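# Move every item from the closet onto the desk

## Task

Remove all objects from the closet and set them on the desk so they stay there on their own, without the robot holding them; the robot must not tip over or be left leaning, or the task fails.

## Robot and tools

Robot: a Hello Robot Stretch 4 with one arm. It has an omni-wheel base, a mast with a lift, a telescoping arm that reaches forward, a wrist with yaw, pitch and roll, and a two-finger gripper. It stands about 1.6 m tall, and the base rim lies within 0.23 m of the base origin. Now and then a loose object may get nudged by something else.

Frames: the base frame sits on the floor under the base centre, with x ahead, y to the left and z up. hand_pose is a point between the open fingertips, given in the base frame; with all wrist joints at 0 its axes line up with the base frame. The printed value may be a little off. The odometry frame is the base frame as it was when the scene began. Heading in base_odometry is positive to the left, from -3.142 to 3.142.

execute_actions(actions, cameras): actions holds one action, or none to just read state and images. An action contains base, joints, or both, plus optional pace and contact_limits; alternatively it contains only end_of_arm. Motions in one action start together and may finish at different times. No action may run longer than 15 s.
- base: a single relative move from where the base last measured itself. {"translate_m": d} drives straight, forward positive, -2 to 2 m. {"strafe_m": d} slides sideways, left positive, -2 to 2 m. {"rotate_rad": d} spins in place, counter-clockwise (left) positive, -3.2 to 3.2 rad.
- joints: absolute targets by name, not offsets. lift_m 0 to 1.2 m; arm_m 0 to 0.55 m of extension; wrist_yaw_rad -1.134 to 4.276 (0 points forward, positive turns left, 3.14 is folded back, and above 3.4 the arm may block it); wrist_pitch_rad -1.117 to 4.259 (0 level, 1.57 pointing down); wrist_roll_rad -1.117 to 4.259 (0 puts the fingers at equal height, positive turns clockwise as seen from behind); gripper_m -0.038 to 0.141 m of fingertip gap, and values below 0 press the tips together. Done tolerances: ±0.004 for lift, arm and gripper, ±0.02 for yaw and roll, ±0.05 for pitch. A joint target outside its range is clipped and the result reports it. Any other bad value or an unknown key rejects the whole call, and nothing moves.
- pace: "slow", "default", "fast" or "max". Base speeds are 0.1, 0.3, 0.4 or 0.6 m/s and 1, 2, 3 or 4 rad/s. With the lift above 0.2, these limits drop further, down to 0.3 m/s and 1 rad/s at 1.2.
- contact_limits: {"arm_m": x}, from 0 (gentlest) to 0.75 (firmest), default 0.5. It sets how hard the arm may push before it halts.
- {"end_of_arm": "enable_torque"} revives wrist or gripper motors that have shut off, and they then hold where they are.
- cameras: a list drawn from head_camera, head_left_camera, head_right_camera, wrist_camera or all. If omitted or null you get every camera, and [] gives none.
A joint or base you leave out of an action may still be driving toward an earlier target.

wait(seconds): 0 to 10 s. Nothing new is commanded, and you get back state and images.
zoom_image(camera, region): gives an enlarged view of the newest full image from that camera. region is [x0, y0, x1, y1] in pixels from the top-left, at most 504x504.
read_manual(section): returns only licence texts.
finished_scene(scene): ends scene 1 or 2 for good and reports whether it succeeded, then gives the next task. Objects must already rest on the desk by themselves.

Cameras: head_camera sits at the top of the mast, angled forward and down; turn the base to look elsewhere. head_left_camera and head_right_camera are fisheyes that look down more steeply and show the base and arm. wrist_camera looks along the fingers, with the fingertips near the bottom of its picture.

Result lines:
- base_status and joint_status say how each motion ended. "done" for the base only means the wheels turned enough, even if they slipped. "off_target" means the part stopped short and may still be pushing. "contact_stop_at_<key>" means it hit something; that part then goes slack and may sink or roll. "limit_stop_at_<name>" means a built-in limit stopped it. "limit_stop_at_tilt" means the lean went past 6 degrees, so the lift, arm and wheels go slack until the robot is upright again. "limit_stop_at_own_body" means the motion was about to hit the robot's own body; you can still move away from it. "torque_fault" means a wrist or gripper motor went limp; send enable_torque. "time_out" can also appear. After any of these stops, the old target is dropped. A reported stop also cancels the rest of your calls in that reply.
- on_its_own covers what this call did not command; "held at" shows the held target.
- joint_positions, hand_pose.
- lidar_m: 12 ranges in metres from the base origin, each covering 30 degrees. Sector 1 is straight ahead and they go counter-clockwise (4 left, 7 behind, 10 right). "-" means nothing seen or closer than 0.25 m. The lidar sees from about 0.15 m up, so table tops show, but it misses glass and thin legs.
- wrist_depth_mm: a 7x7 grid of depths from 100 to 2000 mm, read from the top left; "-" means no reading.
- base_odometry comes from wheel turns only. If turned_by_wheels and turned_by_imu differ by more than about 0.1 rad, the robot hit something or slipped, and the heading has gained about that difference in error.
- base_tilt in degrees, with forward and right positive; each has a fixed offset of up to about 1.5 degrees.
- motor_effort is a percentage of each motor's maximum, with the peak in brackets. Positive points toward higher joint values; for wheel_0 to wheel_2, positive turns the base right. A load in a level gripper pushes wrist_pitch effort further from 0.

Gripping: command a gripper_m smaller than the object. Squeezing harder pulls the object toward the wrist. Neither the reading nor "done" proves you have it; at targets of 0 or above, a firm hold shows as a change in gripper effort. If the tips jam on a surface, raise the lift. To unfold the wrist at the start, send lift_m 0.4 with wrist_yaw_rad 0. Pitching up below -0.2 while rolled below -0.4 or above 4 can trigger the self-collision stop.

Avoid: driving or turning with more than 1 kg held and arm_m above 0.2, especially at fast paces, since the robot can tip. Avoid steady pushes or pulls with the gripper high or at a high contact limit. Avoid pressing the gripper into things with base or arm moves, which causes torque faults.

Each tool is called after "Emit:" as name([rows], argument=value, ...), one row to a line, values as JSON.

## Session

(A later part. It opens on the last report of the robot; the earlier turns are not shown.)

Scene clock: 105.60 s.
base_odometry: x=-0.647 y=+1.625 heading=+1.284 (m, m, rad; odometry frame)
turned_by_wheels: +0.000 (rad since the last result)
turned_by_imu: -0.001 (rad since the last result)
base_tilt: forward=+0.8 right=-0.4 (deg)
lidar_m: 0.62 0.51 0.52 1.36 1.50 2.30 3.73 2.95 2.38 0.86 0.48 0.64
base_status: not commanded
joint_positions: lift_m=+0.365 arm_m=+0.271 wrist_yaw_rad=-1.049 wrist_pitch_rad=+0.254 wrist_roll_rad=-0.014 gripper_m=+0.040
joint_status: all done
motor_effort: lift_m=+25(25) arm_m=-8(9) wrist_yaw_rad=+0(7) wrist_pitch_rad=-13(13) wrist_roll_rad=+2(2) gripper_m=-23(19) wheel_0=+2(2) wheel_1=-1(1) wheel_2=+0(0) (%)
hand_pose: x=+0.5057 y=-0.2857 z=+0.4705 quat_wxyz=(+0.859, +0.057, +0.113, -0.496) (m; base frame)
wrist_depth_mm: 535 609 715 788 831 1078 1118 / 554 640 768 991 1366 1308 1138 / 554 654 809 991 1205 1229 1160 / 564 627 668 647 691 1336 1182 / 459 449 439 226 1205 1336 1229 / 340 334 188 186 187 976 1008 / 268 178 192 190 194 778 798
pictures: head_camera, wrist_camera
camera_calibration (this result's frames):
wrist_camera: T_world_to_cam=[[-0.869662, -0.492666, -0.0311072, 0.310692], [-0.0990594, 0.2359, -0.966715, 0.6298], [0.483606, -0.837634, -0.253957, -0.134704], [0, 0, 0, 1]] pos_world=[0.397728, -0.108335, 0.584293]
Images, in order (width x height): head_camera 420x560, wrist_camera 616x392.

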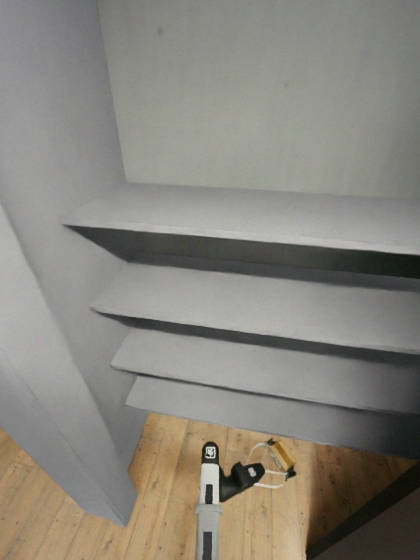

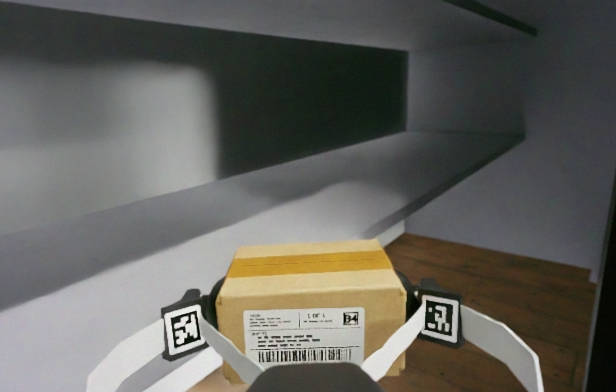

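Emit:
execute_actions([
  {"base":{"translate_m":-0.4},"joints":{"arm_m":0.0,"wrist_yaw_rad":0.0},"pace":"fast"},
], cameras=[])

Emit:
execute_actions([
  {"base":{"rotate_rad":-2.9},"joints":{"lift_m":0.25}},
], cameras=["head_camera"])

Scene clock: 108.47 s.
base_odometry: x=-0.760 y=+1.241 heading=+1.284 (m, m, rad; odometry frame)
turned_by_wheels: +0.000 (rad since the last result)
turned_by_imu: -0.001 (rad since the last result)
base_tilt: forward=+0.9 right=-0.5 (deg)
lidar_m: 1.02 0.82 1.42 1.42 1.58 2.41 3.32 2.87 2.30 2.26 0.92 0.78
base_status: done
joint_positions: lift_m=+0.365 arm_m=+0.001 wrist_yaw_rad=+0.000 wrist_pitch_rad=+0.254 wrist_roll_rad=-0.014 gripper_m=+0.040
joint_status: all done
motor_effort: lift_m=+25(25) arm_m=-8(11) wrist_yaw_rad=+1(5) wrist_pitch_rad=-12(12) wrist_roll_rad=+0(1) gripper_m=-21(26) wheel_0=-2(10) wheel_1=-2(4) wheel_2=-1(16) (%)
hand_pose: x=+0.4516 y=-0.0875 z=+0.4705 quat_wxyz=(+0.992, -0.007, +0.127, +0.001) (m; base frame)
wrist_depth_mm: 788 946 1098 960 866 904 1008 / 768 1078 1205 1160 1118 1078 1042 / 768 1025 1205 1160 1138 1098 1078 / 759 960 1281 1229 1205 1138 1138 / 654 1060 1308 226 1205 1182 1160 / 661 991 188 187 186 991 960 / 647 177 193 190 196 768 517
pictures: none
No camera images: the call's "cameras" was empty. Leave "cameras" out to get every camera's image.

Scene clock: 111.20 s.
base_odometry: x=-0.760 y=+1.241 heading=-1.615 (m, m, rad; odometry frame)
turned_by_wheels: -2.899 (rad since the last result)
turned_by_imu: -2.833 (rad since the last result)
base_tilt: forward=+0.9 right=-0.4 (deg)
lidar_m: 2.60 2.51 2.26 1.19 0.79 1.03 0.82 0.87 1.43 1.41 1.82 3.31
base_status: done
joint_positions: lift_m=+0.250 arm_m=+0.001 wrist_yaw_rad=+0.000 wrist_pitch_rad=+0.254 wrist_roll_rad=-0.014 gripper_m=+0.040
joint_status: all done
motor_effort: lift_m=+18(22) arm_m=-8(8) wrist_yaw_rad=+0(2) wrist_pitch_rad=-13(12) wrist_roll_rad=+1(1) gripper_m=-20(19) wheel_0=+3(7) wheel_1=+2(7) wheel_2=+2(8) (%)
hand_pose: x=+0.4516 y=-0.0874 z=+0.3560 quat_wxyz=(+0.992, -0.007, +0.127, +0.001) (m; base frame)
wrist_depth_mm: - - - - - - - / - - - - - - - / - - - - - - - / 1921 1863 1756 1756 1661 1661 1537 / 1281 1182 1160 227 1042 1078 1078 / 917 891 188 187 187 788 820 / 723 177 193 189 196 621 661
pictures: head_camera
Images, in order (width x height): head_camera 420x560.

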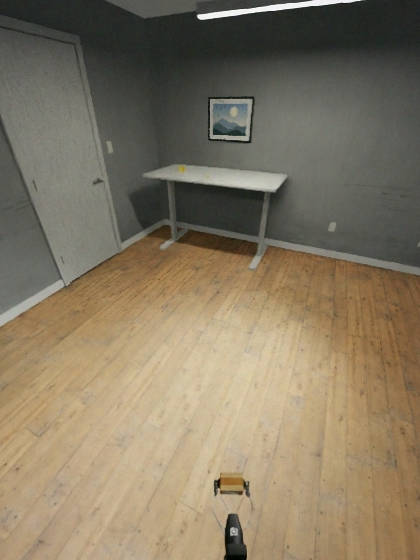

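Emit:
execute_actions([
  {"base":{"translate_m":2.0},"joints":{"lift_m":0.912,"arm_m":0.12},"pace":"max"},
], cameras=["head_camera","wrist_camera"])

Scene clock: 116.50 s.
base_odometry: x=-0.849 y=-0.757 heading=-1.615 (m, m, rad; odometry frame)
turned_by_wheels: +0.000 (rad since the last result)
turned_by_imu: -0.004 (rad since the last result)
base_tilt: forward=+0.9 right=-0.4 (deg)
lidar_m: 0.69 0.84 1.54 1.56 1.99 2.56 2.59 2.36 2.19 2.21 1.63 0.68
base_status: done
joint_positions: lift_m=+0.912 arm_m=+0.119 wrist_yaw_rad=+0.000 wrist_pitch_rad=+0.253 wrist_roll_rad=-0.014 gripper_m=+0.040
joint_status: all done
motor_effort: lift_m=+24(29) arm_m=+8(10) wrist_yaw_rad=+0(1) wrist_pitch_rad=-12(14) wrist_roll_rad=+2(1) gripper_m=-21(22) wheel_0=+2(9) wheel_1=+2(14) wheel_2=+3(16) (%)
hand_pose: x=+0.5688 y=-0.0874 z=+1.0176 quat_wxyz=(+0.992, -0.007, +0.126, +0.001) (m; base frame)
wrist_depth_mm: 1397 1308 1205 1098 1008 946 891 / 1430 1366 1255 1160 1042 991 904 / 1499 1397 1255 1118 1060 991 946 / 741 715 676 654 627 609 591 / 549 484 442 225 394 413 407 / 1464 1708 187 187 186 320 310 / 1499 177 192 190 196 1160 654
pictures: head_camera, wrist_camera
camera_calibration (this result's frames):
wrist_camera: T_world_to_cam=[[-0.00577361, -0.9995, -0.0311032, -0.0553502], [-0.253811, 0.0315499, -0.966739, 1.18835], [0.967237, 0.00231275, -0.253866, -0.0619257], [0, 0, 0, 1]] pos_world=[0.361194, -0.0926717, 1.13138]
Images, in order (width x height): head_camera 420x560, wrist_camera 616x392.

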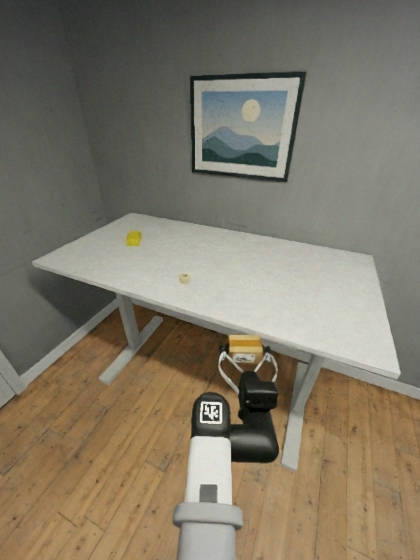

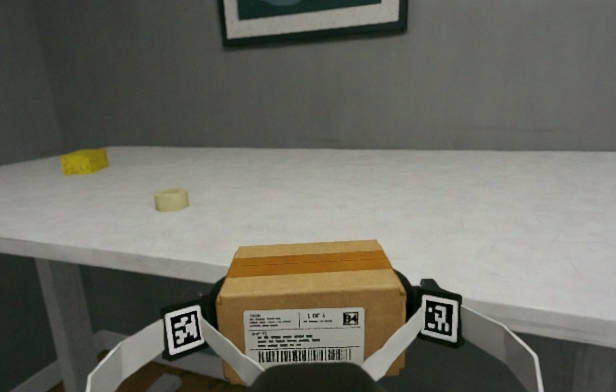

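Emit:
execute_actions([
  {"joints":{"arm_m":0.44,"lift_m":0.9},"pace":"fast","contact_limits":{"arm_m":0.25}},
], cameras=[])

Emit:
execute_actions([
  {"joints":{"lift_m":0.882}},
], cameras=[])

Emit:
execute_actions([
  {"joints":{"gripper_m":0.125}},
], cameras=["wrist_camera"])

Emit:
execute_actions([
  {"joints":{"arm_m":0.32,"lift_m":0.90},"pace":"fast"},
], cameras=["wrist_camera","head_camera"])

Scene clock: 119.27 s.
base_odometry: x=-0.849 y=-0.757 heading=-1.615 (m, m, rad; odometry frame)
turned_by_wheels: +0.000 (rad since the last result)
turned_by_imu: -0.001 (rad since the last result)
base_tilt: forward=+0.8 right=-0.5 (deg)
lidar_m: 0.70 0.87 1.53 1.55 2.00 2.55 2.57 2.37 2.19 2.21 1.61 0.68
base_status: not commanded
joint_positions: lift_m=+0.900 arm_m=+0.439 wrist_yaw_rad=+0.000 wrist_pitch_rad=+0.254 wrist_roll_rad=-0.014 gripper_m=+0.040
joint_status: all done
motor_effort: lift_m=+18(19) arm_m=+8(9) wrist_yaw_rad=+0(1) wrist_pitch_rad=-12(12) wrist_roll_rad=+1(1) gripper_m=-22(24) wheel_0=+2(1) wheel_1=+2(2) wheel_2=+3(3) (%)
contact_limits: arm_m 0.25
hand_pose: x=+0.8887 y=-0.0874 z=+1.0061 quat_wxyz=(+0.992, -0.007, +0.126, +0.001) (m; base frame)
wrist_depth_mm: 1078 991 878 809 759 707 661 / 1138 1025 931 842 798 732 676 / 1182 1060 960 878 809 759 699 / 683 668 634 609 585 569 549 / 439 424 413 225 366 384 379 / 300 314 187 187 187 277 287 / 254 178 192 190 196 218 233
pictures: none
No camera images: the call's "cameras" was empty. Leave "cameras" out to get every camera's image.

Scene clock: 120.03 s.
base_odometry: x=-0.849 y=-0.757 heading=-1.615 (m, m, rad; odometry frame)
turned_by_wheels: +0.000 (rad since the last result)
turned_by_imu: +0.000 (rad since the last result)
base_tilt: forward=+0.9 right=-0.5 (deg)
lidar_m: 0.71 0.87 1.52 1.57 1.99 2.55 2.56 2.39 2.18 2.20 1.63 0.68
base_status: not commanded
joint_positions: lift_m=+0.882 arm_m=+0.439 wrist_yaw_rad=+0.000 wrist_pitch_rad=+0.254 wrist_roll_rad=-0.014 gripper_m=+0.040
joint_status: all done
motor_effort: lift_m=+18(19) arm_m=+8(8) wrist_yaw_rad=+0(1) wrist_pitch_rad=-12(11) wrist_roll_rad=+2(2) gripper_m=-23(22) wheel_0=+1(1) wheel_1=+2(2) wheel_2=+3(2) (%)
hand_pose: x=+0.8887 y=-0.0874 z=+0.9881 quat_wxyz=(+0.992, -0.007, +0.126, +0.001) (m; base frame)
wrist_depth_mm: 1060 960 878 809 759 707 661 / 1138 1025 946 854 778 723 676 / 1182 1042 960 878 788 741 691 / 615 585 559 539 521 504 488 / 384 377 366 226 327 343 336 / 285 279 187 186 186 246 256 / 227 177 193 190 195 193 207
pictures: none
No camera images: the call's "cameras" was empty. Leave "cameras" out to get every camera's image.

Scene clock: 121.80 s.
base_odometry: x=-0.849 y=-0.757 heading=-1.615 (m, m, rad; odometry frame)
turned_by_wheels: +0.000 (rad since the last result)
turned_by_imu: -0.001 (rad since the last result)
base_tilt: forward=+1.0 right=-0.4 (deg)
lidar_m: 0.69 0.87 1.54 1.53 1.98 2.53 2.58 2.40 2.19 2.21 1.62 0.68
base_status: not commanded
joint_positions: lift_m=+0.882 arm_m=+0.439 wrist_yaw_rad=+0.000 wrist_pitch_rad=+0.253 wrist_roll_rad=-0.014 gripper_m=+0.125
joint_status: all done
motor_effort: lift_m=+18(18) arm_m=+8(8) wrist_yaw_rad=-1(0) wrist_pitch_rad=-10(11) wrist_roll_rad=+2(1) gripper_m=-1(22) wheel_0=+1(2) wheel_1=+2(2) wheel_2=+3(3) (%)
hand_pose: x=+0.8888 y=-0.0874 z=+0.9883 quat_wxyz=(+0.992, -0.007, +0.126, +0.001) (m; base frame)
wrist_depth_mm: 1078 976 878 831 759 699 661 / 1138 1008 917 854 788 715 676 / 1182 1025 931 866 798 741 691 / 615 591 569 544 530 508 496 / 389 377 370 236 330 343 338 / 286 267 201 202 202 214 258 / 228 211 209 148 209 202 209
pictures: wrist_camera
camera_calibration (this result's frames):
wrist_camera: T_world_to_cam=[[-0.00564413, -0.9995, -0.0311064, -0.0544959], [-0.253308, 0.0315214, -0.966872, 1.24088], [0.967369, 0.00242236, -0.253359, -0.379524], [0, 0, 0, 1]] pos_world=[0.681157, -0.0926636, 1.10192]
Images, in order (width x height): wrist_camera 616x392.

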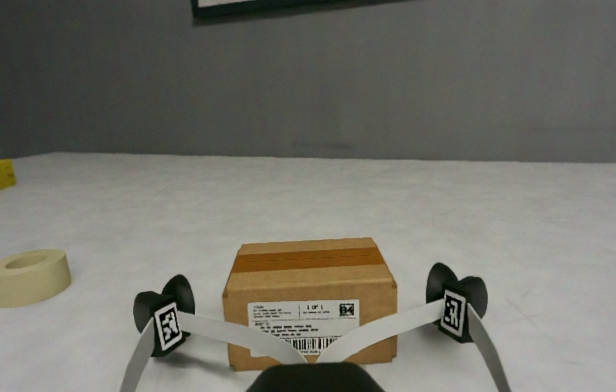

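Scene clock: 122.97 s.
base_odometry: x=-0.849 y=-0.757 heading=-1.615 (m, m, rad; odometry frame)
turned_by_wheels: +0.000 (rad since the last result)
turned_by_imu: +0.000 (rad since the last result)
base_tilt: forward=+0.9 right=-0.4 (deg)
lidar_m: 0.71 0.87 1.52 1.54 1.98 2.53 2.57 2.39 2.18 2.22 1.60 0.69
base_status: not commanded
joint_positions: lift_m=+0.900 arm_m=+0.321 wrist_yaw_rad=+0.000 wrist_pitch_rad=+0.253 wrist_roll_rad=-0.014 gripper_m=+0.125
joint_status: all done
motor_effort: lift_m=+24(25) arm_m=-8(8) wrist_yaw_rad=+1(0) wrist_pitch_rad=-9(10) wrist_roll_rad=+1(1) gripper_m=+2(1) wheel_0=+2(2) wheel_1=+2(2) wheel_2=+3(3) (%)
hand_pose: x=+0.7717 y=-0.0874 z=+1.0059 quat_wxyz=(+0.992, -0.007, +0.126, +0.001) (m; base frame)
wrist_depth_mm: 1229 1098 1008 904 854 798 759 / 1281 1160 1042 976 878 831 759 / 1336 1205 1060 976 904 842 778 / 683 668 640 615 597 569 559 / 439 404 413 324 389 387 379 / 322 300 291 303 283 213 290 / 256 237 240 148 237 227 234
pictures: head_camera, wrist_camera
camera_calibration (this result's frames):
wrist_camera: T_world_to_cam=[[-0.00590913, -0.999499, -0.0311089, -0.0544803], [-0.252888, 0.0315919, -0.96698, 1.22802], [0.967478, 0.00215306, -0.252948, -0.262311], [0, 0, 0, 1]] pos_world=[0.564009, -0.0926836, 1.11942]
Images, in order (width x height): head_camera 420x560, wrist_camera 616x392.

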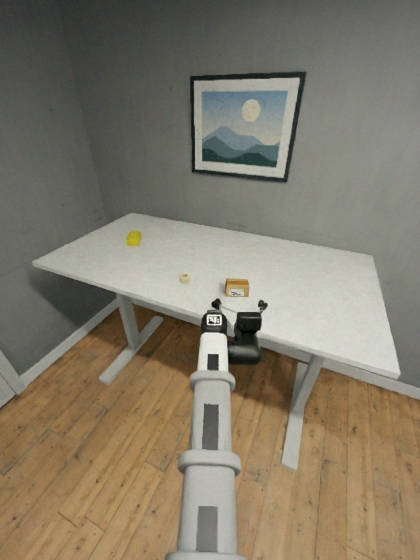

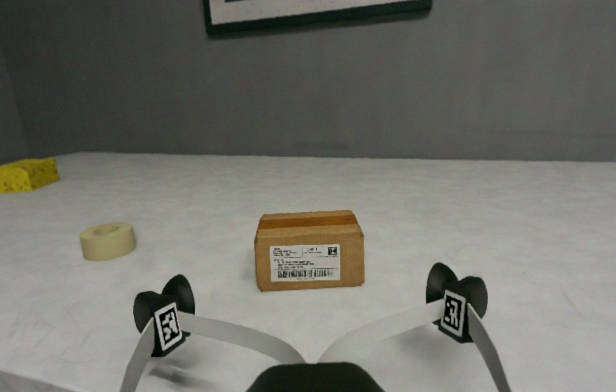

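Emit:
execute_actions(actions=[])

Scene clock: 123.30 s.
base_odometry: x=-0.849 y=-0.757 heading=-1.615 (m, m, rad; odometry frame)
turned_by_wheels: +0.000 (rad since the last result)
turned_by_imu: +0.000 (rad since the last result)
base_tilt: forward=+0.8 right=-0.4 (deg)
lidar_m: 0.73 0.88 1.49 1.55 2.00 2.54 2.58 2.41 2.19 2.22 1.62 0.67
base_status: not commanded
joint_positions: lift_m=+0.900 arm_m=+0.321 wrist_yaw_rad=+0.000 wrist_pitch_rad=+0.253 wrist_roll_rad=-0.014 gripper_m=+0.125
joint_status: all done
motor_effort: lift_m=+24(25) arm_m=-8(8) wrist_yaw_rad=+1(0) wrist_pitch_rad=-9(10) wrist_roll_rad=+2(1) gripper_m=+0(1) wheel_0=+2(2) wheel_1=+2(2) wheel_2=+3(3) (%)
hand_pose: x=+0.7717 y=-0.0874 z=+1.0059 quat_wxyz=(+0.992, -0.007, +0.126, +0.001) (m; base frame)
wrist_depth_mm: 1205 1098 976 917 854 788 750 / 1281 1160 1025 960 878 820 759 / 1336 1182 1098 991 904 842 788 / 683 668 627 615 591 569 559 / 439 404 413 320 389 387 379 / 322 298 291 301 286 213 289 / 255 237 240 148 238 227 234
pictures: head_camera, head_left_camera, head_right_camera, wrist_camera
camera_calibration (this result's frames):
wrist_camera: T_world_to_cam=[[-0.00590909, -0.999499, -0.031109, -0.0544802], [-0.252888, 0.031592, -0.96698, 1.22802], [0.967478, 0.00215312, -0.252948, -0.262311], [0, 0, 0, 1]] pos_world=[0.564009, -0.0926836, 1.11942]
Images, in order (width x height): head_camera 420x560, head_left_camera 420x672, head_right_camera 420x672, wrist_camera 616x392.

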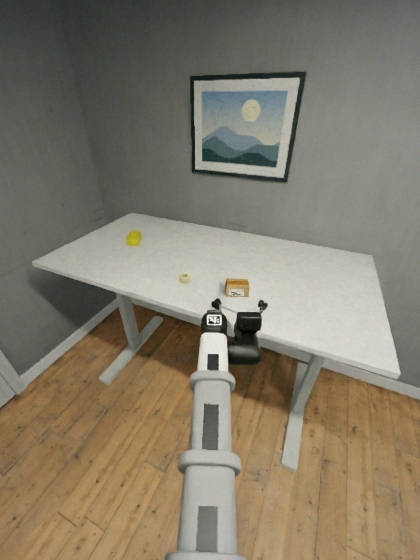

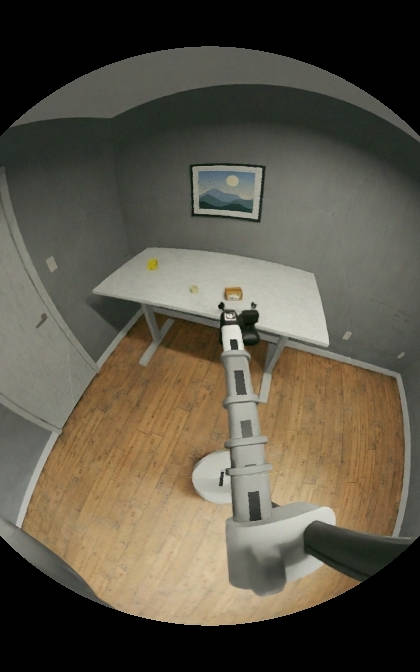

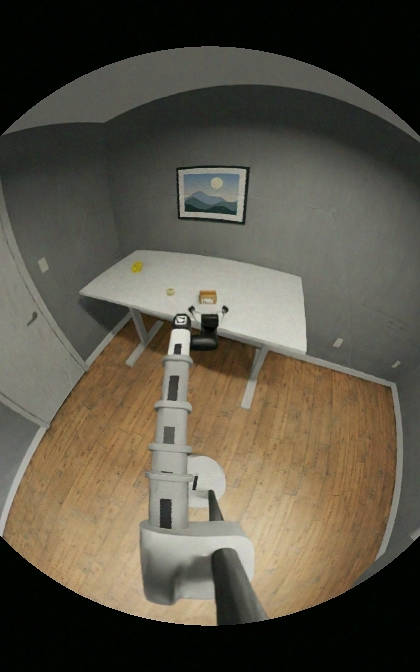

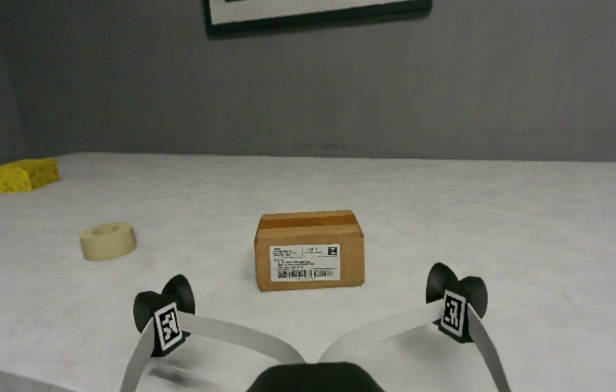

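All three items are resting on the desk, clear of the gripper.

Emit:
finished_scene(scene=2)

The scene is finished: the task was done.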